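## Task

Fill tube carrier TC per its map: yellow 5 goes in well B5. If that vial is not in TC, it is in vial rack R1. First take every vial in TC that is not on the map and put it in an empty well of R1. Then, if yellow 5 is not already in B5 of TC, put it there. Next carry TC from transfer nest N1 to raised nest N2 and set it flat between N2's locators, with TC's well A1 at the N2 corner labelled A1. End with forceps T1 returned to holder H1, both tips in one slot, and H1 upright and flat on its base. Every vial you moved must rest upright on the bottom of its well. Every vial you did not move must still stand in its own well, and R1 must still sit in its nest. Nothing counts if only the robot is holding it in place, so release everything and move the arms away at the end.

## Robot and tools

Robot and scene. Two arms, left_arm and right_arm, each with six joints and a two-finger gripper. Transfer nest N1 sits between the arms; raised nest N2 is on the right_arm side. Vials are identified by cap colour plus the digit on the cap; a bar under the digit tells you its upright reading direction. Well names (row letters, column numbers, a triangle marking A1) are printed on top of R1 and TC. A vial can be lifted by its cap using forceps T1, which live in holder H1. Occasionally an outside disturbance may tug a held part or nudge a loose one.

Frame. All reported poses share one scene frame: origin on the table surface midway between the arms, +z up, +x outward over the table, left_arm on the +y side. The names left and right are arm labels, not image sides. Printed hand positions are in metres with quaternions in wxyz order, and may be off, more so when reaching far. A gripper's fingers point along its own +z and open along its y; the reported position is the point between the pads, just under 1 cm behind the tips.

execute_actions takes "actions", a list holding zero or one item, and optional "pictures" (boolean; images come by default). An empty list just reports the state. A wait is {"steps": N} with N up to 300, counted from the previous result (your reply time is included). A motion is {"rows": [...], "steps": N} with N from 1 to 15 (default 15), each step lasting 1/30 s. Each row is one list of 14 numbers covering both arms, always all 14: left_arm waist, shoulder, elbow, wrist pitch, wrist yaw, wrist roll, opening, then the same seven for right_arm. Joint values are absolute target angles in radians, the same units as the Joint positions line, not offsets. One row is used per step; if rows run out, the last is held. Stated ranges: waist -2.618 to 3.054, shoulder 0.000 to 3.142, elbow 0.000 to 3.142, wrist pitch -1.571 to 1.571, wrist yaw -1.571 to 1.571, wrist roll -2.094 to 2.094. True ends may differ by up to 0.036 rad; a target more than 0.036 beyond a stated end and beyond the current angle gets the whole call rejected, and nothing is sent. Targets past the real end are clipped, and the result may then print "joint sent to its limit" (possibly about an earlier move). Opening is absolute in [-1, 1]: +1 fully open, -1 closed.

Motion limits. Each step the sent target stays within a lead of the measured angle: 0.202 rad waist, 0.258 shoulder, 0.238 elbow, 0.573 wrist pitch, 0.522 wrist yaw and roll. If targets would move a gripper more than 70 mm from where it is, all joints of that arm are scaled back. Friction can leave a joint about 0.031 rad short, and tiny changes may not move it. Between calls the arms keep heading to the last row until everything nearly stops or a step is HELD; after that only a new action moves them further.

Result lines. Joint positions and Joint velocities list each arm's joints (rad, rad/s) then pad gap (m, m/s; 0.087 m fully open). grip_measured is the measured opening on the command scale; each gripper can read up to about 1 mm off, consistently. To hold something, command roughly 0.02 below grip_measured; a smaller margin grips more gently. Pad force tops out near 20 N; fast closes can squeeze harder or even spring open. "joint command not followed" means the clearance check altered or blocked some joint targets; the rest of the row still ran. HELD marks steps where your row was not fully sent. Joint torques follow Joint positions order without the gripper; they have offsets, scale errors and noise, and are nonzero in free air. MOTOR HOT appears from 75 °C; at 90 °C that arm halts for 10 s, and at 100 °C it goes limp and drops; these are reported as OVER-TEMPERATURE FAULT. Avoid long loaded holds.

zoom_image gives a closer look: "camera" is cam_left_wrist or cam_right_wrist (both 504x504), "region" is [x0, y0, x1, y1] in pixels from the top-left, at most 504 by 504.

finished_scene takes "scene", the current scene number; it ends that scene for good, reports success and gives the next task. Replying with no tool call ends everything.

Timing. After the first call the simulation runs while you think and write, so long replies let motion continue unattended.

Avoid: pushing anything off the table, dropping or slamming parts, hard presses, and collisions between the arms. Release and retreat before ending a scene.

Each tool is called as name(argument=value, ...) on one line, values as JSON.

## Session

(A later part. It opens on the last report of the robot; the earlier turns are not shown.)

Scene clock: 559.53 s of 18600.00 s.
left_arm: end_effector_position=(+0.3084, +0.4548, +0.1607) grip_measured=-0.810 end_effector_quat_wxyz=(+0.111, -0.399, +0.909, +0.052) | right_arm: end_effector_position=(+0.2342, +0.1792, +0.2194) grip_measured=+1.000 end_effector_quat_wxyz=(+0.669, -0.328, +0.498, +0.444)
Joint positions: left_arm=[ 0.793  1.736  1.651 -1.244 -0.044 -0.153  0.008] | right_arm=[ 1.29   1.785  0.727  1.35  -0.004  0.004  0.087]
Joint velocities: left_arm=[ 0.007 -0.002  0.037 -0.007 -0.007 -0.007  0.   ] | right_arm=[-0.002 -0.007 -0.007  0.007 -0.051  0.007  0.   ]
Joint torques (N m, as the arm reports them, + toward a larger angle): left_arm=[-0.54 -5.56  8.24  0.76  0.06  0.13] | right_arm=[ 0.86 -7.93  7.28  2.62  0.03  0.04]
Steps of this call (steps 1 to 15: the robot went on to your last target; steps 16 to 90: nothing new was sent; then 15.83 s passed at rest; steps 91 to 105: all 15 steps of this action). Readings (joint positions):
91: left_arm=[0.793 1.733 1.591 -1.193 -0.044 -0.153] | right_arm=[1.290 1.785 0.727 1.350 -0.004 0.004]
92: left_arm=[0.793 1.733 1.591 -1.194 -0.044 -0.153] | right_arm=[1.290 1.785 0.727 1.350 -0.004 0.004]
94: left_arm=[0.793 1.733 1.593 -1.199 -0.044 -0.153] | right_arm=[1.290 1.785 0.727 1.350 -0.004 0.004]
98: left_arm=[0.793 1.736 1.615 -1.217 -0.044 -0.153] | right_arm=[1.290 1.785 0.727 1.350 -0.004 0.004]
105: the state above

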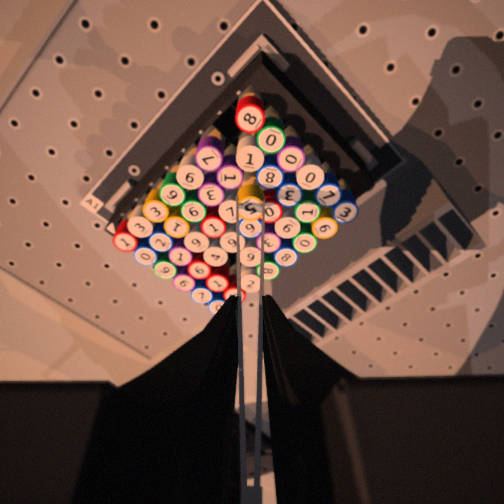

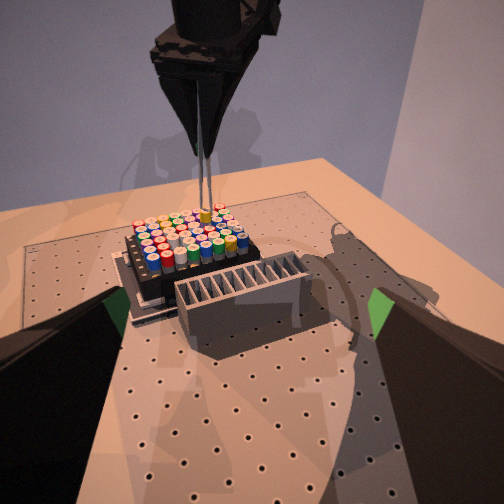

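execute_actions(actions=[{"rows":[[0.786,1.75,1.688,-1.272,-0.044,-0.156,-0.828,1.3,1.74,0.75,1.35,0,0,1],[0.786,1.751,1.696,-1.28,-0.044,-0.156,-0.828,1.29,1.71,0.75,1.31,0,0,1],[0.786,1.753,1.704,-1.288,-0.044,-0.156,-0.828,1.29,1.67,0.75,1.26,0,0,1],[0.786,1.754,1.712,-1.295,-0.044,-0.156,-0.828,1.28,1.63,0.75,1.21,0,0,1],[0.786,1.756,1.72,-1.302,-0.044,-0.156,-0.828,1.28,1.59,0.75,1.16,0,0,1],[0.786,1.757,1.728,-1.309,-0.044,-0.156,-0.828,1.27,1.55,0.75,1.11,0,0,1],[0.786,1.759,1.736,-1.316,-0.044,-0.156,-0.828,1.27,1.51,0.75,1.06,0,0,1],[0.786,1.76,1.744,-1.323,-0.044,-0.156,-0.828,1.26,1.47,0.75,1.01,0,0,1],[0.786,1.762,1.752,-1.33,-0.044,-0.156,-0.828,1.26,1.43,0.75,0.96,0,0,1],[0.786,1.763,1.76,-1.337,-0.044,-0.156,-0.828,1.25,1.39,0.75,0.91,0,0,1],[0.786,1.765,1.768,-1.344,-0.044,-0.156,-0.828,1.25,1.35,0.75,0.86,0,0,1],[0.786,1.766,1.776,-1.351,-0.044,-0.156,-0.828,1.24,1.31,0.75,0.81,0,0,1],[0.786,1.767,1.784,-1.358,-0.044,-0.156,-0.828,1.24,1.27,0.75,0.76,0,0,1],[0.786,1.768,1.79,-1.362,-0.044,-0.156,-0.828,1.23,1.23,0.75,0.71,0,0,1],[0.786,1.768,1.796,-1.362,-0.044,-0.156,-0.828,1.23,1.19,0.75,0.66,0,0,1]],"steps":15}], pictures=false)

execute_actions(actions=[{"rows":[[0.786,1.77,1.805,-1.372,-0.044,-0.156,-0.828,1.22,1.15,0.75,0.61,0,0,1],[0.786,1.772,1.814,-1.38,-0.044,-0.156,-0.828,1.22,1.11,0.75,0.56,0,0,1],[0.786,1.774,1.823,-1.388,-0.044,-0.156,-0.828,1.21,1.07,0.75,0.51,0,0,1],[0.786,1.776,1.832,-1.395,-0.044,-0.156,-0.828,1.21,1.03,0.75,0.46,0,0,1],[0.786,1.778,1.841,-1.402,-0.044,-0.156,-0.828,1.20,0.99,0.75,0.41,0,0,1],[0.786,1.78,1.85,-1.409,-0.044,-0.156,-0.828,1.20,0.95,0.75,0.36,0,0,1],[0.786,1.782,1.86,-1.417,-0.044,-0.156,-0.828,1.19,0.91,0.74,0.31,0,0,1],[0.786,1.784,1.87,-1.425,-0.044,-0.156,-0.828,1.19,0.87,0.74,0.26,0,0,1],[0.786,1.786,1.88,-1.433,-0.044,-0.156,-0.828,1.18,0.83,0.74,0.21,0,0,1],[0.786,1.788,1.89,-1.441,-0.044,-0.156,-0.828,1.18,0.79,0.74,0.16,0,0,1],[0.786,1.79,1.90,-1.449,-0.044,-0.156,-0.828,1.17,0.75,0.73,0.11,0,0,1],[0.786,1.793,1.91,-1.457,-0.044,-0.156,-0.828,1.17,0.71,0.73,0.06,0,0,1],[0.786,1.795,1.92,-1.464,-0.044,-0.156,-0.828,1.16,0.67,0.73,0.01,0,0,1],[0.786,1.797,1.928,-1.466,-0.044,-0.156,-0.828,1.16,0.63,0.73,-0.04,0,0,1],[0.786,1.798,1.934,-1.466,-0.044,-0.156,-0.828,1.15,0.59,0.72,-0.09,0,0,1]],"steps":15}])

Scene clock: 588.67 s of 18600.00 s.
left_arm: end_effector_position=(+0.3083, +0.4547, +0.1819) grip_measured=-0.810 end_effector_quat_wxyz=(+0.111, -0.399, +0.909, +0.052) | right_arm: end_effector_position=(+0.2242, +0.1092, +0.3314) grip_measured=+1.000 end_effector_quat_wxyz=(+0.687, -0.310, +0.493, +0.435)
Joint positions: left_arm=[ 0.793  1.752  1.756 -1.333 -0.044 -0.153  0.008] | right_arm=[ 1.247  1.267  0.727  0.866 -0.004  0.004  0.087]
Joint velocities: left_arm=[-0.022  0.032  0.178 -0.11   0.007  0.051  0.   ] | right_arm=[-0.134 -1.096 -0.022 -1.429  0.037  0.007  0.   ]
Joint torques (N m, as the arm reports them, + toward a larger angle): left_arm=[-0.54 -5.52  8.24  0.8   0.06  0.14] | right_arm=[-0.53 -4.62  8.75  2.23  0.03  0.05]
Steps of this call (steps 1 to 15: the robot went on to your last target; steps 16 to 90: nothing new was sent; then 25.63 s passed at rest; steps 91 to 105: all 15 steps of this action). Readings (joint positions):
91: left_arm=[0.793 1.736 1.652 -1.253 -0.044 -0.153] | right_arm=[1.290 1.782 0.727 1.347 -0.004 0.004]
92: left_arm=[0.793 1.737 1.654 -1.257 -0.044 -0.153] | right_arm=[1.290 1.772 0.727 1.336 -0.004 0.004]
94: left_arm=[0.793 1.740 1.668 -1.267 -0.044 -0.153] | right_arm=[1.290 1.725 0.727 1.288 -0.004 0.004]
98: left_arm=[0.793 1.745 1.701 -1.289 -0.044 -0.153] | right_arm=[1.284 1.558 0.727 1.159 -0.004 0.004]
105: the state above

Scene clock: 589.17 s of 18600.00 s.
left_arm: end_effector_position=(+0.3087, +0.4550, +0.2067) grip_measured=-0.810 end_effector_quat_wxyz=(+0.113, -0.399, +0.908, +0.053) | right_arm: end_effector_position=(+0.1899, -0.0146, +0.3568) grip_measured=+1.000 end_effector_quat_wxyz=(+0.665, -0.319, +0.553, +0.387)
Joint positions: left_arm=[ 0.793  1.781  1.893 -1.437 -0.044 -0.153  0.008] | right_arm=[ 1.172  0.665  0.727  0.125 -0.004  0.004  0.087]
Joint velocities: left_arm=[ 0.017  0.037  0.242 -0.081  0.066 -0.022 -0.   ] | right_arm=[-0.149 -1.145  0.002 -1.473  0.022 -0.022  0.   ]
Joint torques (N m, as the arm reports them, + toward a larger angle): left_arm=[-0.54 -5.48  7.97  0.81  0.07  0.14] | right_arm=[-0.86 -0.37  6.34  2.33  0.03  0.06]
Steps of this call (steps 1 to 15: all 15 steps of this action). Readings (joint positions):
1: left_arm=[0.793 1.754 1.764 -1.339 -0.044 -0.153] | right_arm=[1.242 1.228 0.727 0.818 -0.004 0.004]
2: left_arm=[0.793 1.755 1.771 -1.346 -0.044 -0.153] | right_arm=[1.237 1.188 0.727 0.768 -0.004 0.004]
4: left_arm=[0.793 1.758 1.788 -1.359 -0.044 -0.153] | right_arm=[1.227 1.109 0.727 0.670 -0.004 0.004]
8: left_arm=[0.793 1.767 1.825 -1.387 -0.044 -0.153] | right_arm=[1.207 0.948 0.727 0.472 -0.004 0.004]
15: the state above

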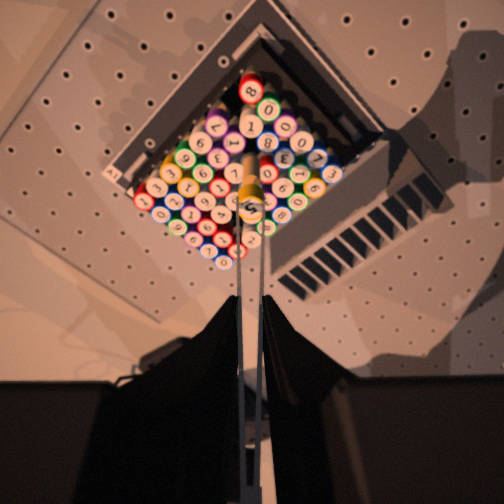

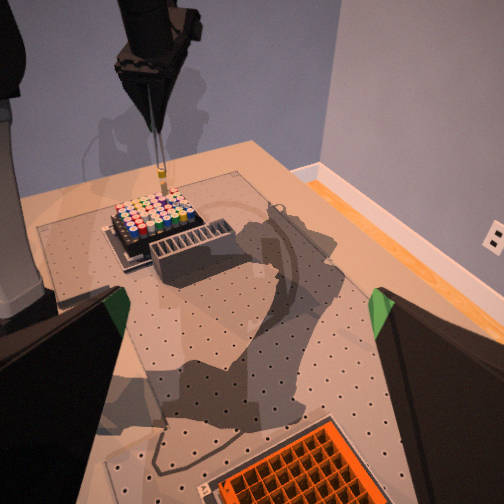

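execute_actions(actions=[{"rows":[[0.77,1.79,1.934,-1.466,-0.044,-0.156,-0.828,1.15,0.56,0.72,-0.13,0,0,1],[0.75,1.785,1.934,-1.466,-0.044,-0.156,-0.828,1.14,0.52,0.72,-0.18,0,0,1],[0.72,1.78,1.93,-1.466,-0.044,-0.156,-0.828,1.14,0.48,0.72,-0.23,0,0,1],[0.685,1.775,1.92,-1.466,-0.044,-0.156,-0.828,1.13,0.44,0.71,-0.28,0,0,1],[0.65,1.77,1.91,-1.466,-0.044,-0.156,-0.828,1.13,0.40,0.71,-0.33,0,0,1],[0.61,1.765,1.90,-1.466,-0.044,-0.156,-0.828,1.12,0.36,0.71,-0.38,0,0,1],[0.57,1.76,1.89,-1.46,-0.044,-0.156,-0.828,1.12,0.32,0.71,-0.43,0,0,1],[0.53,1.755,1.88,-1.455,-0.044,-0.156,-0.828,1.11,0.28,0.70,-0.48,0,0,1],[0.49,1.75,1.875,-1.45,-0.044,-0.156,-0.828,1.11,0.24,0.70,-0.53,0,0,1],[0.45,1.745,1.87,-1.445,-0.044,-0.156,-0.828,1.1,0.20,0.70,-0.57,0,0,1],[0.41,1.74,1.865,-1.44,-0.044,-0.156,-0.828,1.1,0.17,0.70,-0.60,0,0,1],[0.37,1.735,1.86,-1.435,-0.044,-0.156,-0.828,1.1,0.14,0.70,-0.63,0,0,1],[0.33,1.73,1.855,-1.43,-0.044,-0.156,-0.828,1.1,0.12,0.70,-0.65,0,0,1],[0.29,1.725,1.85,-1.43,-0.044,-0.156,-0.828,1.1,0.1,0.70,-0.65,0,0,1],[0.25,1.72,1.845,-1.43,-0.044,-0.156,-0.828,1.1,0.1,0.70,-0.65,0,0,1]],"steps":15}], pictures=false)

execute_actions(actions=[{"rows":[[0.21,1.715,1.84,-1.425,-0.04,-0.156,-0.828,1.1,0.1,0.70,-0.65,0,0,1],[0.17,1.715,1.835,-1.42,-0.04,-0.156,-0.828,1.1,0.1,0.70,-0.65,0,0,1],[0.13,1.715,1.83,-1.42,-0.036,-0.156,-0.828,1.1,0.1,0.70,-0.65,0,0,1],[0.09,1.715,1.825,-1.415,-0.036,-0.156,-0.828,1.1,0.1,0.70,-0.65,0,0,1],[0.05,1.715,1.82,-1.415,-0.032,-0.156,-0.828,1.1,0.1,0.70,-0.65,0,0,1],[0.01,1.715,1.815,-1.41,-0.032,-0.156,-0.828,1.1,0.1,0.70,-0.65,0,0,1],[-0.03,1.715,1.81,-1.408,-0.03,-0.156,-0.828,1.1,0.1,0.70,-0.65,0,0,1],[-0.07,1.715,1.807,-1.408,-0.03,-0.156,-0.828,1.1,0.1,0.70,-0.65,0,0,1],[-0.11,1.715,1.807,-1.408,-0.03,-0.156,-0.828,1.1,0.1,0.70,-0.65,0,0,1],[-0.15,1.715,1.807,-1.408,-0.03,-0.156,-0.828,1.1,0.1,0.70,-0.65,0,0,1],[-0.19,1.715,1.807,-1.408,-0.03,-0.156,-0.828,1.1,0.1,0.70,-0.65,0,0,1],[-0.23,1.715,1.807,-1.408,-0.03,-0.156,-0.828,1.1,0.1,0.70,-0.65,0,0,1],[-0.27,1.715,1.807,-1.408,-0.03,-0.156,-0.828,1.1,0.1,0.70,-0.65,0,0,1],[-0.31,1.715,1.807,-1.408,-0.03,-0.156,-0.828,1.1,0.1,0.70,-0.65,0,0,1],[-0.35,1.715,1.807,-1.408,-0.03,-0.156,-0.828,1.1,0.1,0.70,-0.65,0,0,1]],"steps":15}], pictures=false)

execute_actions(actions=[{"rows":[[-0.39,1.713,1.795,-1.395,-0.03,-0.156,-0.828,1.1,0.1,0.70,-0.65,0,0,1],[-0.43,1.711,1.785,-1.386,-0.03,-0.156,-0.828,1.1,0.1,0.70,-0.65,0,0,1],[-0.47,1.709,1.775,-1.378,-0.03,-0.156,-0.828,1.1,0.1,0.70,-0.65,0,0,1],[-0.51,1.707,1.765,-1.37,-0.03,-0.156,-0.828,1.1,0.1,0.70,-0.65,0,0,1],[-0.55,1.705,1.755,-1.362,-0.03,-0.156,-0.828,1.1,0.1,0.70,-0.65,0,0,1],[-0.585,1.703,1.745,-1.354,-0.03,-0.156,-0.828,1.1,0.1,0.70,-0.65,0,0,1],[-0.62,1.701,1.735,-1.346,-0.03,-0.156,-0.828,1.1,0.1,0.70,-0.65,0,0,1],[-0.65,1.699,1.725,-1.338,-0.03,-0.156,-0.828,1.1,0.1,0.70,-0.65,0,0,1],[-0.675,1.697,1.715,-1.33,-0.03,-0.156,-0.828,1.1,0.1,0.70,-0.65,0,0,1],[-0.695,1.695,1.705,-1.322,-0.03,-0.156,-0.828,1.1,0.1,0.70,-0.65,0,0,1],[-0.71,1.693,1.698,-1.318,-0.03,-0.156,-0.828,1.1,0.1,0.70,-0.65,0,0,1],[-0.72,1.692,1.698,-1.318,-0.03,-0.156,-0.828,1.1,0.1,0.70,-0.65,0,0,1],[-0.727,1.692,1.698,-1.318,-0.03,-0.156,-0.828,1.1,0.1,0.70,-0.65,0,0,1]],"steps":15}], pictures=false)

execute_actions(actions=[{"steps":10}])

Scene clock: 626.57 s of 18600.00 s.
left_arm: end_effector_position=(+0.3676, +0.3119, +0.2093) grip_measured=-0.810 end_effector_quat_wxyz=(+0.121, -0.175, +0.977, +0.025) | right_arm: end_effector_position=(+0.1345, -0.1319, +0.3039) grip_measured=+1.000 end_effector_quat_wxyz=(+0.637, -0.326, +0.607, +0.346)
Joint positions: left_arm=[ 0.318  1.757  1.875 -1.445 -0.046 -0.154  0.008] | right_arm=[ 1.112  0.119  0.722 -0.553 -0.004  0.004  0.087]
Joint velocities: left_arm=[-1.121 -0.168 -0.144 -0.037  0.081  0.066  0.   ] | right_arm=[ 0.007 -0.466  0.007 -0.608 -0.022  0.007  0.   ]
Joint torques (N m, as the arm reports them, + toward a larger angle): left_arm=[-0.04 -8.01  4.7   0.98  0.06  0.12] | right_arm=[-0.85  4.05  3.47  2.37  0.03  0.05]
Steps of this call (steps 1 to 30: the robot went on to your last target; steps 31 to 90: nothing new was sent; then 33.90 s passed at rest; steps 91 to 105: all 15 steps of this action). Readings (joint positions):
91: left_arm=[0.792 1.781 1.906 -1.458 -0.044 -0.153] | right_arm=[1.162 0.585 0.727 -0.092 -0.004 0.004]
92: left_arm=[0.787 1.781 1.906 -1.458 -0.045 -0.153] | right_arm=[1.161 0.576 0.727 -0.108 -0.004 0.004]
94: left_arm=[0.757 1.781 1.906 -1.458 -0.048 -0.153] | right_arm=[1.153 0.528 0.725 -0.164 -0.004 0.004]
98: left_arm=[0.614 1.781 1.906 -1.458 -0.049 -0.154] | right_arm=[1.133 0.358 0.722 -0.307 -0.004 0.004]
105: the state above

Scene clock: 627.07 s of 18600.00 s.
left_arm: end_effector_position=(+0.3448, +0.1211, +0.2047) grip_measured=-0.810 end_effector_quat_wxyz=(+0.122, +0.121, +0.985, -0.017) | right_arm: end_effector_position=(+0.1309, -0.1374, +0.2833) grip_measured=+1.000 end_effector_quat_wxyz=(+0.613, -0.339, +0.631, +0.333)
Joint positions: left_arm=[-0.279  1.734  1.829 -1.42  -0.036 -0.154  0.008] | right_arm=[ 1.112  0.103  0.722 -0.646 -0.004  0.004  0.087]
Joint velocities: left_arm=[-1.116  0.017 -0.002 -0.051  0.022 -0.066 -0.001] | right_arm=[ 0.002 -0.002 -0.007 -0.022 -0.007  0.037  0.   ]
Joint torques (N m, as the arm reports them, + toward a larger angle): left_arm=[-0.18 -7.46  4.77  0.97  0.14  0.15] | right_arm=[-0.83  3.17  3.43  2.44  0.03  0.04]
Steps of this call (steps 1 to 15: all 15 steps of this action). Readings (joint positions):
1: left_arm=[0.278 1.751 1.870 -1.444 -0.046 -0.154] | right_arm=[1.112 0.108 0.722 -0.571 -0.004 0.004]
2: left_arm=[0.239 1.746 1.866 -1.442 -0.045 -0.154] | right_arm=[1.112 0.103 0.722 -0.585 -0.004 0.004]
4: left_arm=[0.160 1.738 1.858 -1.437 -0.044 -0.154] | right_arm=[1.112 0.103 0.722 -0.609 -0.004 0.004]
8: left_arm=[0.001 1.734 1.839 -1.426 -0.040 -0.154] | right_arm=[1.112 0.103 0.722 -0.634 -0.004 0.004]
15: the state above

Scene clock: 627.57 s of 18600.00 s.
left_arm: end_effector_position=(+0.2581, +0.0063, +0.1822) grip_measured=-0.810 end_effector_quat_wxyz=(+0.105, +0.338, +0.934, -0.041) | right_arm: end_effector_position=(+0.1308, -0.1375, +0.2827) grip_measured=+1.000 end_effector_quat_wxyz=(+0.612, -0.340, +0.632, +0.333)
Joint positions: left_arm=[-0.728  1.719  1.719 -1.347 -0.029 -0.154  0.008] | right_arm=[ 1.112  0.103  0.722 -0.648 -0.004  0.004  0.087]
Joint velocities: left_arm=[-0.046 -0.022 -0.012  0.11  -0.081  0.007  0.   ] | right_arm=[ 0.017 -0.007  0.002  0.051 -0.022  0.007  0.   ]
Joint torques (N m, as the arm reports them, + toward a larger angle): left_arm=[ 0.5  -7.71  4.88  1.02  0.03  0.15] | right_arm=[-0.83  3.16  3.42  2.44  0.03  0.04]
Steps of this call (steps 1 to 15: all 15 steps of this action). Readings (joint positions):
1: left_arm=[-0.319 1.734 1.829 -1.418 -0.035 -0.154] | right_arm=[1.112 0.103 0.722 -0.646 -0.004 0.004]
2: left_arm=[-0.359 1.734 1.825 -1.413 -0.035 -0.154] | right_arm=[1.112 0.103 0.722 -0.647 -0.004 0.004]
4: left_arm=[-0.439 1.730 1.808 -1.400 -0.034 -0.154] | right_arm=[1.112 0.103 0.722 -0.647 -0.004 0.004]
8: left_arm=[-0.593 1.726 1.765 -1.375 -0.033 -0.154] | right_arm=[1.112 0.103 0.722 -0.648 -0.004 0.004]
15: the state above

Scene clock: 627.90 s of 18600.00 s.
left_arm: end_effector_position=(+0.2594, +0.0046, +0.1843) grip_measured=-0.810 end_effector_quat_wxyz=(+0.112, +0.338, +0.933, -0.045) | right_arm: end_effector_position=(+0.1308, -0.1375, +0.2827) grip_measured=+1.000 end_effector_quat_wxyz=(+0.612, -0.340, +0.632, +0.333)
Joint positions: left_arm=[-0.728  1.712  1.719 -1.336 -0.029 -0.154  0.008] | right_arm=[ 1.112  0.103  0.722 -0.648 -0.004  0.004  0.087]
Joint velocities: left_arm=[-0.007 -0.002  0.017  0.022 -0.081 -0.007 -0.001] | right_arm=[-0.002  0.012 -0.002 -0.007  0.022 -0.007  0.   ]
Joint torques (N m, as the arm reports them, + toward a larger angle): left_arm=[ 0.1  -7.33  4.81  1.07  0.06  0.15] | right_arm=[-0.83  3.17  3.43  2.44  0.03  0.05]
Steps of this call (steps 1 to 10: the robot went on to your last target). Readings (joint positions):
1: left_arm=[-0.728 1.718 1.719 -1.344 -0.029 -0.154] | right_arm=[1.112 0.103 0.722 -0.648 -0.004 0.004]
2: left_arm=[-0.728 1.716 1.719 -1.342 -0.029 -0.154] | right_arm=[1.112 0.103 0.722 -0.648 -0.004 0.004]
4: left_arm=[-0.728 1.714 1.719 -1.340 -0.029 -0.154] | right_arm=[1.112 0.103 0.722 -0.648 -0.004 0.004]
8: left_arm=[-0.728 1.712 1.719 -1.337 -0.029 -0.154] | right_arm=[1.112 0.103 0.722 -0.648 -0.004 0.004]
10: the state above

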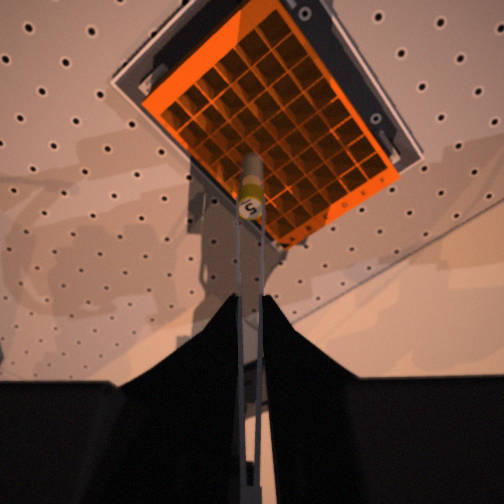

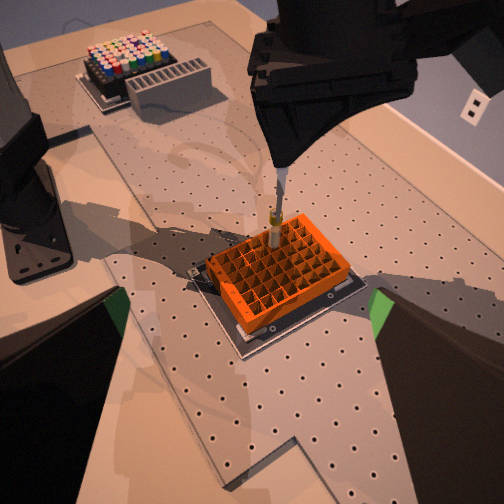

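execute_actions(actions=[{"rows":[[-0.712,1.69,1.69,-1.31,-0.045,-0.156,-0.828,1.1,0.1,0.70,-0.65,0,0,1],[-0.712,1.688,1.682,-1.303,-0.045,-0.156,-0.828,1.1,0.1,0.70,-0.65,0,0,1],[-0.712,1.687,1.674,-1.296,-0.045,-0.156,-0.828,1.1,0.1,0.70,-0.65,0,0,1],[-0.714,1.686,1.666,-1.289,-0.045,-0.156,-0.828,1.1,0.1,0.70,-0.65,0,0,1],[-0.714,1.685,1.658,-1.283,-0.045,-0.156,-0.828,1.1,0.1,0.70,-0.65,0,0,1],[-0.714,1.684,1.65,-1.28,-0.045,-0.156,-0.828,1.1,0.1,0.70,-0.65,0,0,1]],"steps":15}])

zoom_image(camera="cam_left_wrist", region=[170, 100, 330, 260])

zoom_image(camera="cam_right_wrist", region=[200, 190, 330, 320])

Scene clock: 638.27 s of 18600.00 s.
left_arm: end_effector_position=(+0.2611, +0.0073, +0.1747) grip_measured=-0.810 end_effector_quat_wxyz=(+0.112, +0.335, +0.935, -0.041) | right_arm: end_effector_position=(+0.1308, -0.1375, +0.2827) grip_measured=+1.000 end_effector_quat_wxyz=(+0.612, -0.340, +0.632, +0.333)
Joint positions: left_arm=[-0.722  1.704  1.671 -1.301 -0.035 -0.154  0.008] | right_arm=[ 1.112  0.103  0.722 -0.648 -0.004  0.004  0.087]
Joint velocities: left_arm=[ 0.022 -0.022  0.002 -0.007  0.037  0.022 -0.   ] | right_arm=[-0.002 -0.007 -0.007 -0.037 -0.007 -0.007  0.   ]
Joint torques (N m, as the arm reports them, + toward a larger angle): left_arm=[ 0.67 -7.29  4.97  1.02 -0.05  0.15] | right_arm=[-0.83  3.17  3.42  2.44  0.03  0.04]
Steps of this call (steps 1 to 30: the robot went on to your last target; steps 31 to 90: nothing new was sent; then 6.87 s passed at rest; steps 91 to 105: all 15 steps of this action). Readings (joint positions):
91: left_arm=[-0.727 1.712 1.719 -1.335 -0.030 -0.154] | right_arm=[1.112 0.103 0.722 -0.648 -0.004 0.004]
92: left_arm=[-0.726 1.712 1.717 -1.331 -0.030 -0.154] | right_arm=[1.112 0.103 0.722 -0.648 -0.004 0.004]
94: left_arm=[-0.723 1.708 1.705 -1.321 -0.032 -0.154] | right_arm=[1.112 0.103 0.722 -0.648 -0.004 0.004]
98: left_arm=[-0.722 1.704 1.676 -1.309 -0.035 -0.154] | right_arm=[1.112 0.103 0.722 -0.648 -0.004 0.004]
105: the state above

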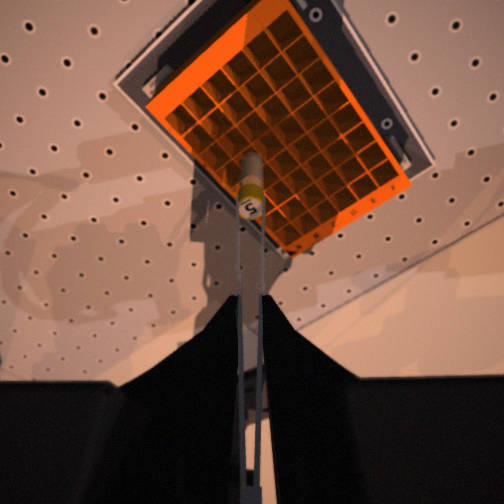

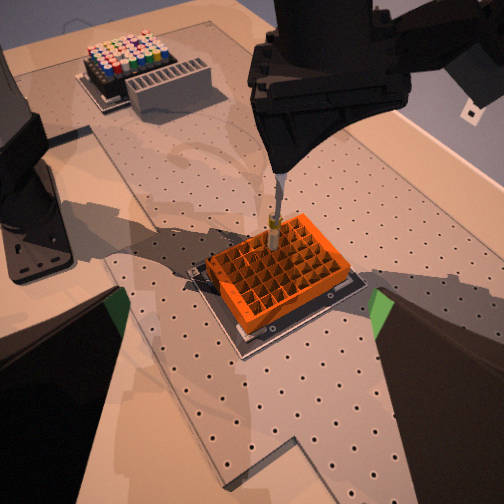

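Region (170, 100, 330, 260) of cam_left_wrist's 504x504 image, scaled by 3.150, with more detail than that image has.

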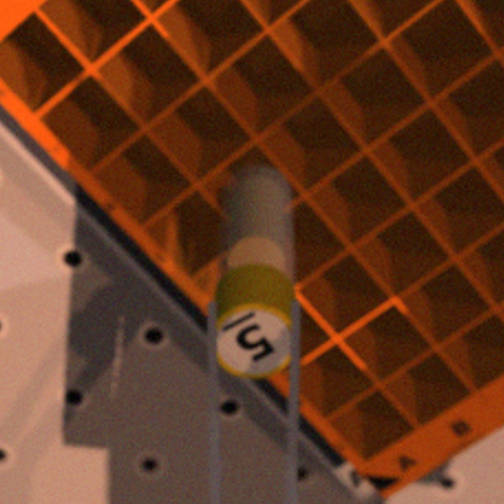

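Region (200, 190, 330, 320) of cam_right_wrist's 504x504 image, scaled by 3.877, with more detail than that image has.

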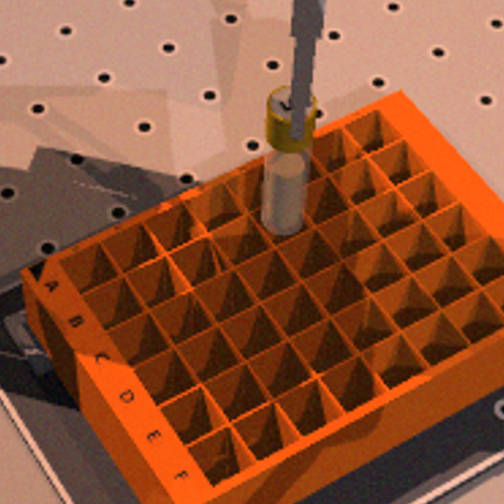

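execute_actions(actions=[{"rows":[[-0.706,1.684,1.645,-1.275,-0.045,-0.156,-0.828,1.1,0.1,0.70,-0.65,0,0,1],[-0.706,1.683,1.64,-1.27,-0.045,-0.156,-0.828,1.1,0.1,0.70,-0.65,0,0,1],[-0.706,1.682,1.635,-1.266,-0.045,-0.156,-0.828,1.1,0.1,0.70,-0.65,0,0,1],[-0.709,1.682,1.632,-1.264,-0.045,-0.156,-0.828,1.1,0.1,0.70,-0.65,0,0,1]],"steps":15}])

zoom_image(camera="cam_left_wrist", region=[200, 120, 300, 220])

zoom_image(camera="cam_right_wrist", region=[230, 200, 320, 290])

Scene clock: 649.67 s of 18600.00 s.
left_arm: end_effector_position=(+0.2636, +0.0075, +0.1724) grip_measured=-0.810 end_effector_quat_wxyz=(+0.116, +0.332, +0.935, -0.042) | right_arm: end_effector_position=(+0.1308, -0.1375, +0.2827) grip_measured=+1.000 end_effector_quat_wxyz=(+0.612, -0.340, +0.632, +0.333)
Joint positions: left_arm=[-0.716  1.701  1.657 -1.283 -0.036 -0.154  0.008] | right_arm=[ 1.112  0.103  0.722 -0.648 -0.004  0.004  0.087]
Joint velocities: left_arm=[ 0.017 -0.012  0.002 -0.066  0.007  0.022 -0.   ] | right_arm=[ 0.012  0.012 -0.012  0.066  0.066 -0.022  0.   ]
Joint torques (N m, as the arm reports them, + toward a larger angle): left_arm=[ 0.57 -7.32  4.62  1.05 -0.01  0.15] | right_arm=[-0.83  3.16  3.42  2.45  0.03  0.04]
Steps of this call (steps 1 to 15: the robot went on to your last target; steps 16 to 90: nothing new was sent; then 7.90 s passed at rest; steps 91 to 105: all 15 steps of this action). Readings (joint positions):
91: left_arm=[-0.721 1.704 1.671 -1.297 -0.035 -0.154] | right_arm=[1.112 0.103 0.722 -0.648 -0.004 0.004]
92: left_arm=[-0.720 1.704 1.671 -1.296 -0.035 -0.154] | right_arm=[1.112 0.103 0.722 -0.648 -0.004 0.004]
94: left_arm=[-0.717 1.703 1.666 -1.289 -0.036 -0.154] | right_arm=[1.112 0.103 0.722 -0.648 -0.004 0.004]
98: left_arm=[-0.716 1.702 1.657 -1.286 -0.036 -0.154] | right_arm=[1.112 0.103 0.722 -0.648 -0.004 0.004]
105: the state above

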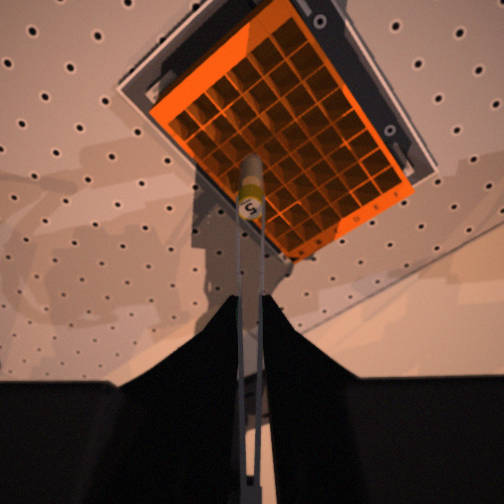

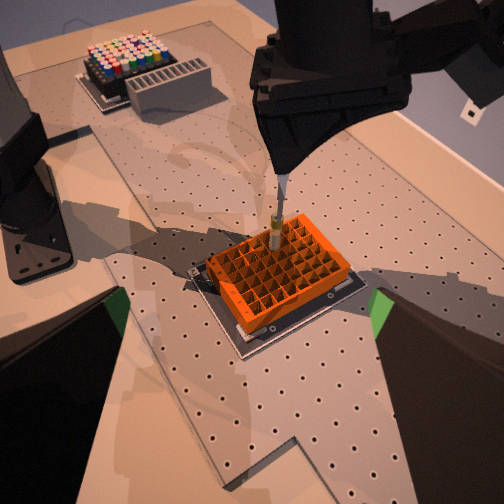

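Region (200, 120, 300, 220) of cam_left_wrist's 504x504 image, scaled by 5.040, with more detail than that image has.

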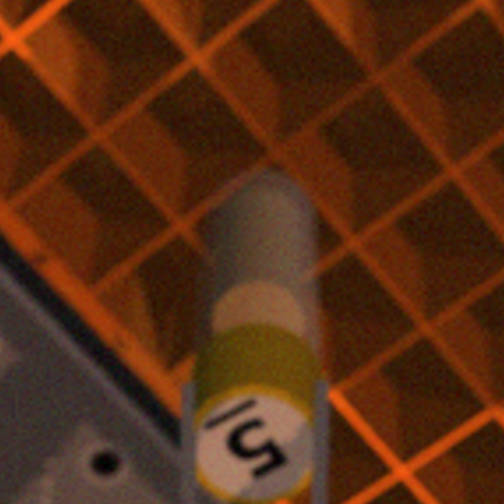

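Region (230, 200, 320, 290) of cam_right_wrist's 504x504 image, scaled by 5.600, with more detail than that image has.

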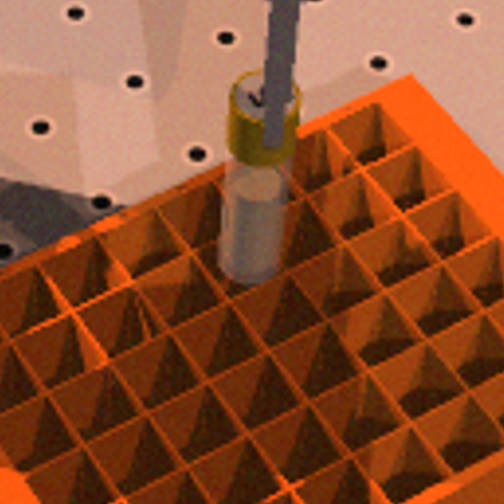

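execute_actions(actions=[{"rows":[[-0.709,1.682,1.64,-1.302,-0.045,-0.156,-0.828,1.1,0.1,0.70,-0.65,0,0,1]],"steps":15}])

zoom_image(camera="cam_left_wrist", region=[200, 120, 300, 220])

zoom_image(camera="cam_right_wrist", region=[230, 200, 320, 290])

Scene clock: 663.17 s of 18600.00 s.
left_arm: end_effector_position=(+0.2623, +0.0089, +0.1722) grip_measured=-0.810 end_effector_quat_wxyz=(+0.112, +0.332, +0.936, -0.040) | right_arm: end_effector_position=(+0.1308, -0.1375, +0.2827) grip_measured=+1.000 end_effector_quat_wxyz=(+0.612, -0.340, +0.632, +0.333)
Joint positions: left_arm=[-0.716  1.701  1.657 -1.291 -0.036 -0.154  0.008] | right_arm=[ 1.112  0.103  0.722 -0.648 -0.004  0.004  0.087]
Joint velocities: left_arm=[ 0.012  0.012  0.022 -0.051 -0.007 -0.066  0.001] | right_arm=[-0.002 -0.002  0.007 -0.081 -0.022 -0.022  0.   ]
Joint torques (N m, as the arm reports them, + toward a larger angle): left_arm=[ 0.62 -7.26  5.18  0.76 -0.01  0.15] | right_arm=[-0.83  3.17  3.43  2.44  0.03  0.04]
Steps of this call (steps 1 to 15: the robot went on to your last target; steps 16 to 90: nothing new was sent; then 10.00 s passed at rest; steps 91 to 105: all 15 steps of this action). Readings (joint positions):
91: left_arm=[-0.716 1.701 1.657 -1.284 -0.036 -0.154] | right_arm=[1.112 0.103 0.722 -0.648 -0.004 0.004]
92: left_arm=[-0.716 1.701 1.657 -1.286 -0.036 -0.154] | right_arm=[1.112 0.103 0.722 -0.648 -0.004 0.004]
94: left_arm=[-0.716 1.701 1.657 -1.288 -0.036 -0.154] | right_arm=[1.112 0.103 0.722 -0.648 -0.004 0.004]
98: left_arm=[-0.716 1.701 1.657 -1.290 -0.036 -0.154] | right_arm=[1.112 0.103 0.722 -0.648 -0.004 0.004]
105: the state above

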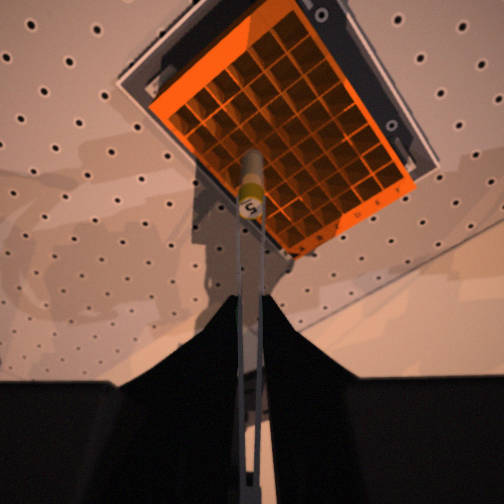

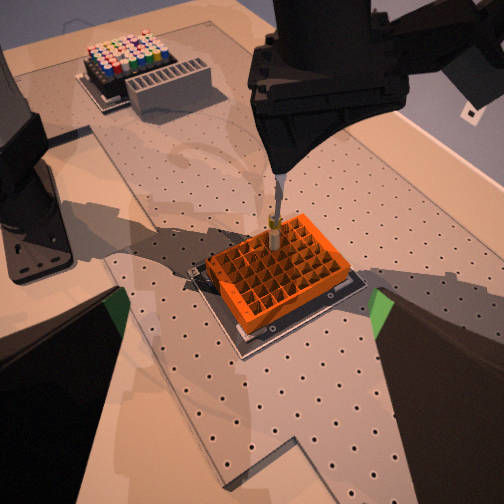

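Region (200, 120, 300, 220) of cam_left_wrist's 504x504 image, scaled by 5.040, with more detail than that image has.

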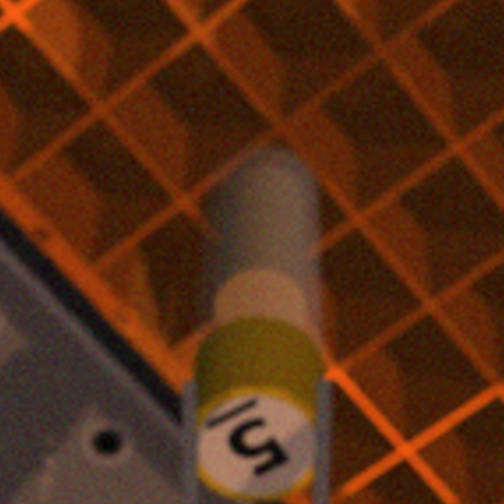

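Region (230, 200, 320, 290) of cam_right_wrist's 504x504 image, scaled by 5.600, with more detail than that image has.

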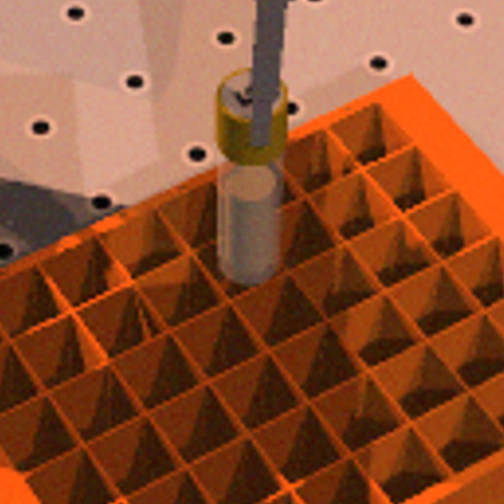

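execute_actions(actions=[{"rows":[[-0.712,1.682,1.64,-1.268,-0.045,-0.156,-0.828,1.1,0.1,0.70,-0.65,0,0,1],[-0.712,1.682,1.632,-1.264,-0.045,-0.156,-0.828,1.1,0.1,0.70,-0.65,0,0,1],[-0.712,1.681,1.626,-1.26,-0.045,-0.156,-0.828,1.1,0.1,0.70,-0.65,0,0,1],[-0.712,1.68,1.622,-1.255,-0.045,-0.156,-0.828,1.1,0.1,0.70,-0.65,0,0,1],[-0.712,1.68,1.618,-1.25,-0.045,-0.156,-0.828,1.1,0.1,0.70,-0.65,0,0,1],[-0.712,1.679,1.613,-1.246,-0.045,-0.156,-0.828,1.1,0.1,0.70,-0.65,0,0,1],[-0.712,1.678,1.608,-1.242,-0.045,-0.156,-0.828,1.1,0.1,0.70,-0.65,0,0,1],[-0.712,1.678,1.603,-1.24,-0.045,-0.156,-0.828,1.1,0.1,0.70,-0.65,0,0,1]],"steps":15}])

zoom_image(camera="cam_left_wrist", region=[200, 120, 300, 220])

zoom_image(camera="cam_right_wrist", region=[230, 200, 320, 290])

Scene clock: 677.90 s of 18600.00 s.
left_arm: end_effector_position=(+0.2641, +0.0070, +0.1717) grip_measured=-0.810 end_effector_quat_wxyz=(+0.123, +0.331, +0.934, -0.046) | right_arm: end_effector_position=(+0.1308, -0.1375, +0.2827) grip_measured=+1.000 end_effector_quat_wxyz=(+0.612, -0.340, +0.632, +0.333)
Joint positions: left_arm=[-0.716  1.687  1.637 -1.26  -0.036 -0.154  0.008] | right_arm=[ 1.112  0.103  0.722 -0.648 -0.004  0.004  0.087]
Joint velocities: left_arm=[ 0.007 -0.007 -0.007 -0.007  0.037  0.022 -0.001] | right_arm=[ 0.012 -0.007 -0.007 -0.007  0.007  0.022  0.   ]
Joint torques (N m, as the arm reports them, + toward a larger angle): left_arm=[ 0.37 -6.55  4.06  1.08 -0.01  0.15] | right_arm=[-0.83  3.17  3.43  2.44  0.03  0.04]
Steps of this call (steps 1 to 15: the robot went on to your last target; steps 16 to 90: nothing new was sent; then 11.23 s passed at rest; steps 91 to 105: all 15 steps of this action). Readings (joint positions):
91: left_arm=[-0.716 1.701 1.657 -1.290 -0.036 -0.154] | right_arm=[1.112 0.103 0.722 -0.648 -0.004 0.004]
92: left_arm=[-0.716 1.701 1.657 -1.289 -0.036 -0.154] | right_arm=[1.112 0.103 0.722 -0.648 -0.004 0.004]
94: left_arm=[-0.716 1.701 1.657 -1.284 -0.036 -0.154] | right_arm=[1.112 0.103 0.722 -0.648 -0.004 0.004]
98: left_arm=[-0.716 1.692 1.644 -1.269 -0.036 -0.154] | right_arm=[1.112 0.103 0.722 -0.648 -0.004 0.004]
105: the state above

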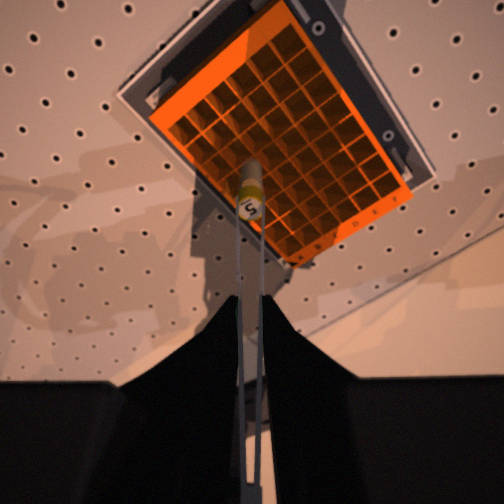

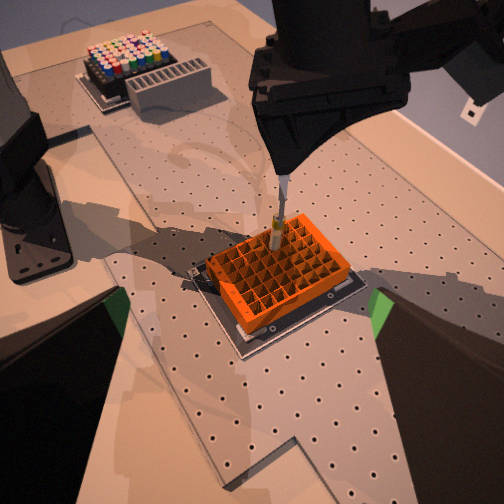

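Region (200, 120, 300, 220) of cam_left_wrist's 504x504 image, scaled by 5.040, with more detail than that image has.

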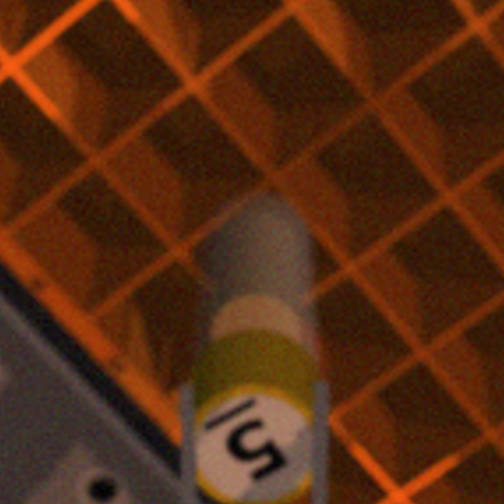

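Region (230, 200, 320, 290) of cam_right_wrist's 504x504 image, scaled by 5.600, with more detail than that image has.

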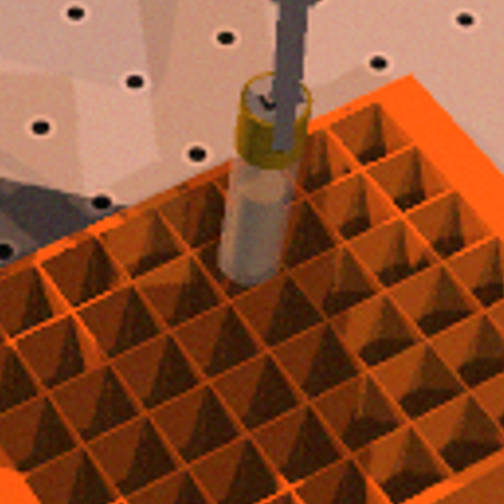

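execute_actions(actions=[{"rows":[[-0.712,1.68,1.62,-1.282,-0.045,-0.156,-0.828,1.1,0.1,0.70,-0.65,0,0,1]],"steps":15}])

zoom_image(camera="cam_left_wrist", region=[200, 120, 300, 220])

zoom_image(camera="cam_right_wrist", region=[230, 200, 320, 290])

Scene clock: 690.67 s of 18600.00 s.
left_arm: end_effector_position=(+0.2620, +0.0093, +0.1714) grip_measured=-0.810 end_effector_quat_wxyz=(+0.117, +0.332, +0.935, -0.043) | right_arm: end_effector_position=(+0.1308, -0.1375, +0.2827) grip_measured=+1.000 end_effector_quat_wxyz=(+0.612, -0.340, +0.632, +0.333)
Joint positions: left_arm=[-0.716  1.687  1.637 -1.273 -0.036 -0.154  0.008] | right_arm=[ 1.112  0.103  0.722 -0.648 -0.004  0.004  0.087]
Joint velocities: left_arm=[ 0.007 -0.007  0.022 -0.051 -0.037  0.007 -0.001] | right_arm=[ 0.002  0.017 -0.007 -0.007 -0.022  0.037  0.   ]
Joint torques (N m, as the arm reports them, + toward a larger angle): left_arm=[ 0.37 -6.38  5.22  0.82 -0.01  0.15] | right_arm=[-0.83  3.17  3.42  2.44  0.03  0.04]
Steps of this call (steps 1 to 15: the robot went on to your last target; steps 16 to 90: nothing new was sent; then 9.27 s passed at rest; steps 91 to 105: all 15 steps of this action). Readings (joint positions):
91: left_arm=[-0.716 1.687 1.637 -1.259 -0.036 -0.154] | right_arm=[1.112 0.103 0.722 -0.648 -0.004 0.004]
92: left_arm=[-0.716 1.687 1.637 -1.261 -0.036 -0.154] | right_arm=[1.112 0.103 0.722 -0.648 -0.004 0.004]
94: left_arm=[-0.716 1.687 1.637 -1.266 -0.036 -0.154] | right_arm=[1.112 0.103 0.722 -0.648 -0.004 0.004]
98: left_arm=[-0.716 1.687 1.637 -1.270 -0.036 -0.154] | right_arm=[1.112 0.103 0.722 -0.648 -0.004 0.004]
105: the state above

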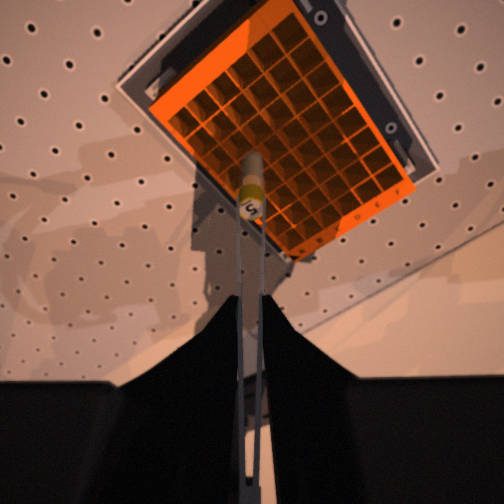

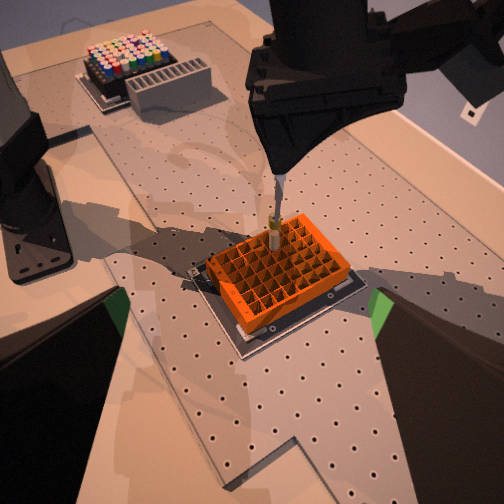

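Region (200, 120, 300, 220) of cam_left_wrist's 504x504 image, scaled by 5.040, with more detail than that image has.

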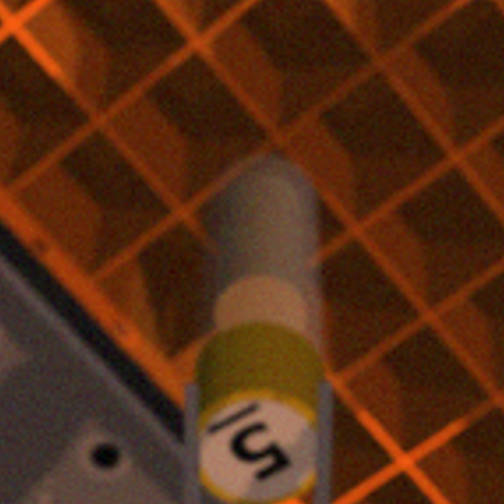

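Region (230, 200, 320, 290) of cam_right_wrist's 504x504 image, scaled by 5.600, with more detail than that image has.

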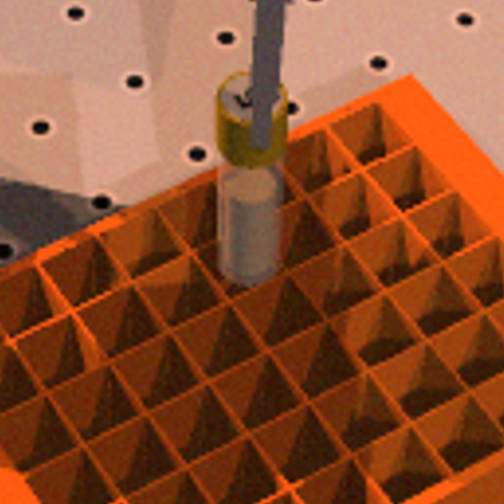

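execute_actions(actions=[{"rows":[[-0.712,1.685,1.665,-1.282,-0.045,-0.156,-0.828,1.1,0.1,0.70,-0.65,0,0,1],[-0.712,1.685,1.672,-1.282,-0.045,-0.156,-0.828,1.1,0.1,0.70,-0.65,0,0,1],[-0.712,1.685,1.68,-1.286,-0.045,-0.156,-0.828,1.1,0.1,0.70,-0.65,0,0,1],[-0.712,1.685,1.68,-1.292,-0.045,-0.156,-0.828,1.1,0.1,0.70,-0.65,0,0,1],[-0.712,1.685,1.68,-1.298,-0.045,-0.156,-0.828,1.1,0.1,0.70,-0.65,0,0,1],[-0.712,1.685,1.68,-1.302,-0.045,-0.156,-0.828,1.1,0.1,0.70,-0.65,0,0,1]],"steps":15}], pictures=false)

execute_actions(actions=[{"steps":8}])

zoom_image(camera="cam_left_wrist", region=[200, 120, 300, 220])

zoom_image(camera="cam_right_wrist", region=[230, 200, 320, 290])

Scene clock: 699.57 s of 18600.00 s.
left_arm: end_effector_position=(+0.2607, +0.0108, +0.1749) grip_measured=-0.810 end_effector_quat_wxyz=(+0.115, +0.332, +0.935, -0.042) | right_arm: end_effector_position=(+0.1308, -0.1375, +0.2827) grip_measured=+1.000 end_effector_quat_wxyz=(+0.612, -0.340, +0.632, +0.333)
Joint positions: left_arm=[-0.716  1.687  1.652 -1.293 -0.036 -0.154  0.008] | right_arm=[ 1.112  0.103  0.722 -0.648 -0.004  0.004  0.087]
Joint velocities: left_arm=[-0.012 -0.007 -0.017 -0.037  0.051  0.066 -0.001] | right_arm=[ 0.002 -0.012  0.002 -0.007 -0.022  0.037  0.   ]
Joint torques (N m, as the arm reports them, + toward a larger angle): left_arm=[ 0.37 -6.14  8.28  0.78 -0.02  0.15] | right_arm=[-0.83  3.17  3.43  2.45  0.03  0.05]
Steps of this call (steps 1 to 15: the robot went on to your last target; steps 16 to 90: nothing new was sent; then 5.40 s passed at rest; steps 91 to 105: all 15 steps of this action). Readings (joint positions):
91: left_arm=[-0.716 1.687 1.637 -1.274 -0.036 -0.154] | right_arm=[1.112 0.103 0.722 -0.648 -0.004 0.004]
92: left_arm=[-0.716 1.687 1.639 -1.275 -0.036 -0.154] | right_arm=[1.112 0.103 0.722 -0.648 -0.004 0.004]
94: left_arm=[-0.716 1.687 1.646 -1.277 -0.036 -0.154] | right_arm=[1.112 0.103 0.722 -0.648 -0.004 0.004]
98: left_arm=[-0.716 1.687 1.652 -1.284 -0.036 -0.154] | right_arm=[1.112 0.103 0.722 -0.648 -0.004 0.004]
105: the state above

Scene clock: 699.83 s of 18600.00 s.
left_arm: end_effector_position=(+0.2605, +0.0110, +0.1748) grip_measured=-0.810 end_effector_quat_wxyz=(+0.115, +0.332, +0.935, -0.042) | right_arm: end_effector_position=(+0.1308, -0.1375, +0.2827) grip_measured=+1.000 end_effector_quat_wxyz=(+0.612, -0.340, +0.632, +0.333)
Joint positions: left_arm=[-0.716  1.687  1.652 -1.294 -0.036 -0.154  0.008] | right_arm=[ 1.112  0.103  0.722 -0.648 -0.004  0.004  0.087]
Joint velocities: left_arm=[0.002 0.007 0.002 0.007 0.037 0.007 0.   ] | right_arm=[-0.007 -0.002  0.002 -0.066 -0.051 -0.037  0.   ]
Joint torques (N m, as the arm reports them, + toward a larger angle): left_arm=[ 0.37 -6.04  8.32  0.81 -0.01  0.15] | right_arm=[-0.83  3.16  3.43  2.44  0.03  0.05]
Steps of this call (steps 1 to 8: the robot went on to your last target). Readings (joint positions):
1: left_arm=[-0.716 1.687 1.652 -1.293 -0.036 -0.154] | right_arm=[1.112 0.103 0.722 -0.648 -0.004 0.004]
2: left_arm=[-0.716 1.687 1.652 -1.293 -0.036 -0.154] | right_arm=[1.112 0.103 0.722 -0.648 -0.004 0.004]
4: left_arm=[-0.716 1.687 1.652 -1.293 -0.036 -0.154] | right_arm=[1.112 0.103 0.722 -0.648 -0.004 0.004]
8: the state above

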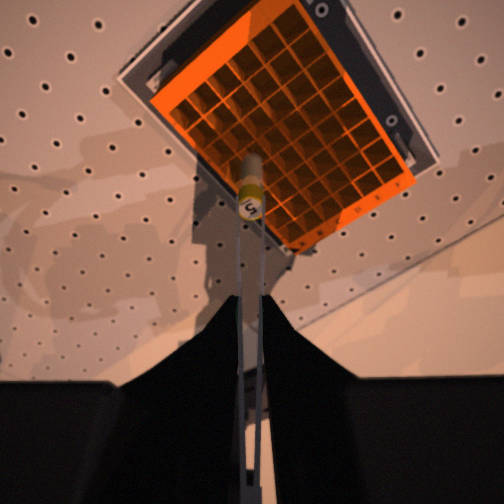

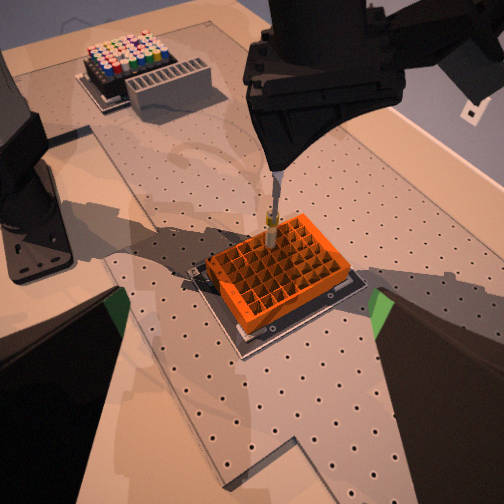

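Region (200, 120, 300, 220) of cam_left_wrist's 504x504 image, scaled by 5.040, with more detail than that image has.

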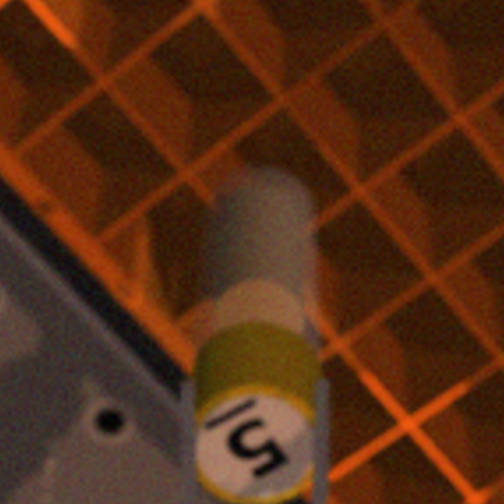

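Region (230, 200, 320, 290) of cam_right_wrist's 504x504 image, scaled by 5.600, with more detail than that image has.

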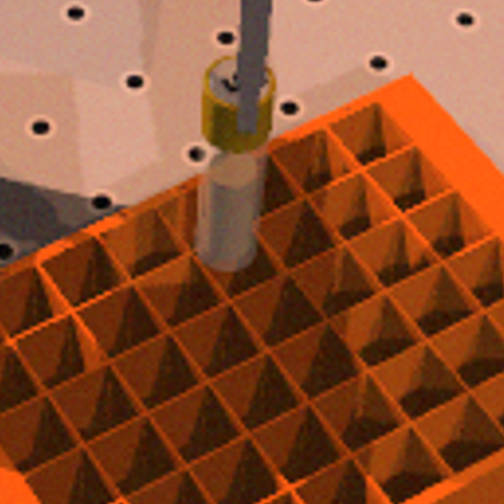

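execute_actions(actions=[{"rows":[[-0.712,1.685,1.64,-1.271,-0.045,-0.156,-0.828,1.1,0.1,0.70,-0.65,0,0,1]],"steps":15}])

zoom_image(camera="cam_left_wrist", region=[200, 120, 300, 220])

Scene clock: 708.23 s of 18600.00 s.
left_arm: end_effector_position=(+0.2612, +0.0102, +0.1749) grip_measured=-0.810 end_effector_quat_wxyz=(+0.117, +0.332, +0.935, -0.043) | right_arm: end_effector_position=(+0.1308, -0.1375, +0.2827) grip_measured=+1.000 end_effector_quat_wxyz=(+0.612, -0.340, +0.632, +0.333)
Joint positions: left_arm=[-0.716  1.687  1.652 -1.289 -0.036 -0.154  0.008] | right_arm=[ 1.112  0.103  0.722 -0.648 -0.004  0.004  0.087]
Joint velocities: left_arm=[-0.017 -0.002  0.002  0.022 -0.022 -0.007 -0.   ] | right_arm=[-0.017  0.007 -0.002 -0.007  0.037  0.051  0.   ]
Joint torques (N m, as the arm reports them, + toward a larger angle): left_arm=[ 0.37 -6.06  5.58  1.06 -0.01  0.15] | right_arm=[-0.84  3.16  3.42  2.44  0.03  0.04]
Steps of this call (steps 1 to 15: the robot went on to your last target; steps 16 to 90: nothing new was sent; then 4.90 s passed at rest; steps 91 to 105: all 15 steps of this action). Readings (joint positions):
91: left_arm=[-0.716 1.687 1.652 -1.294 -0.036 -0.154] | right_arm=[1.112 0.103 0.722 -0.648 -0.004 0.004]
92: left_arm=[-0.716 1.687 1.652 -1.293 -0.036 -0.154] | right_arm=[1.112 0.103 0.722 -0.648 -0.004 0.004]
94: left_arm=[-0.716 1.687 1.652 -1.291 -0.036 -0.154] | right_arm=[1.112 0.103 0.722 -0.648 -0.004 0.004]
98: left_arm=[-0.716 1.687 1.652 -1.290 -0.036 -0.154] | right_arm=[1.112 0.103 0.722 -0.648 -0.004 0.004]
105: the state above

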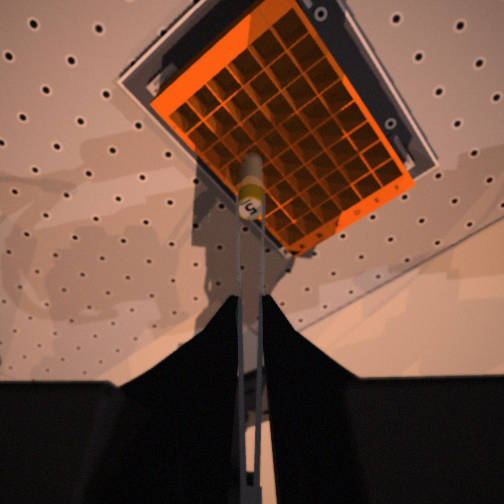

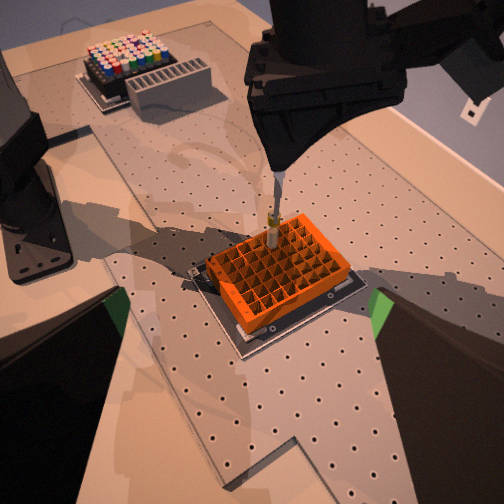

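Region (200, 120, 300, 220) of cam_left_wrist's 504x504 image, scaled by 5.040, with more detail than that image has.

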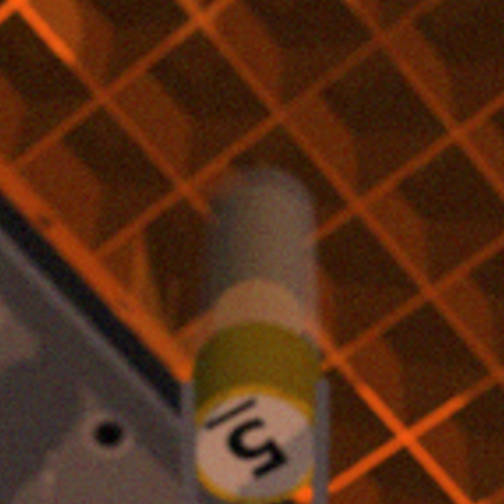

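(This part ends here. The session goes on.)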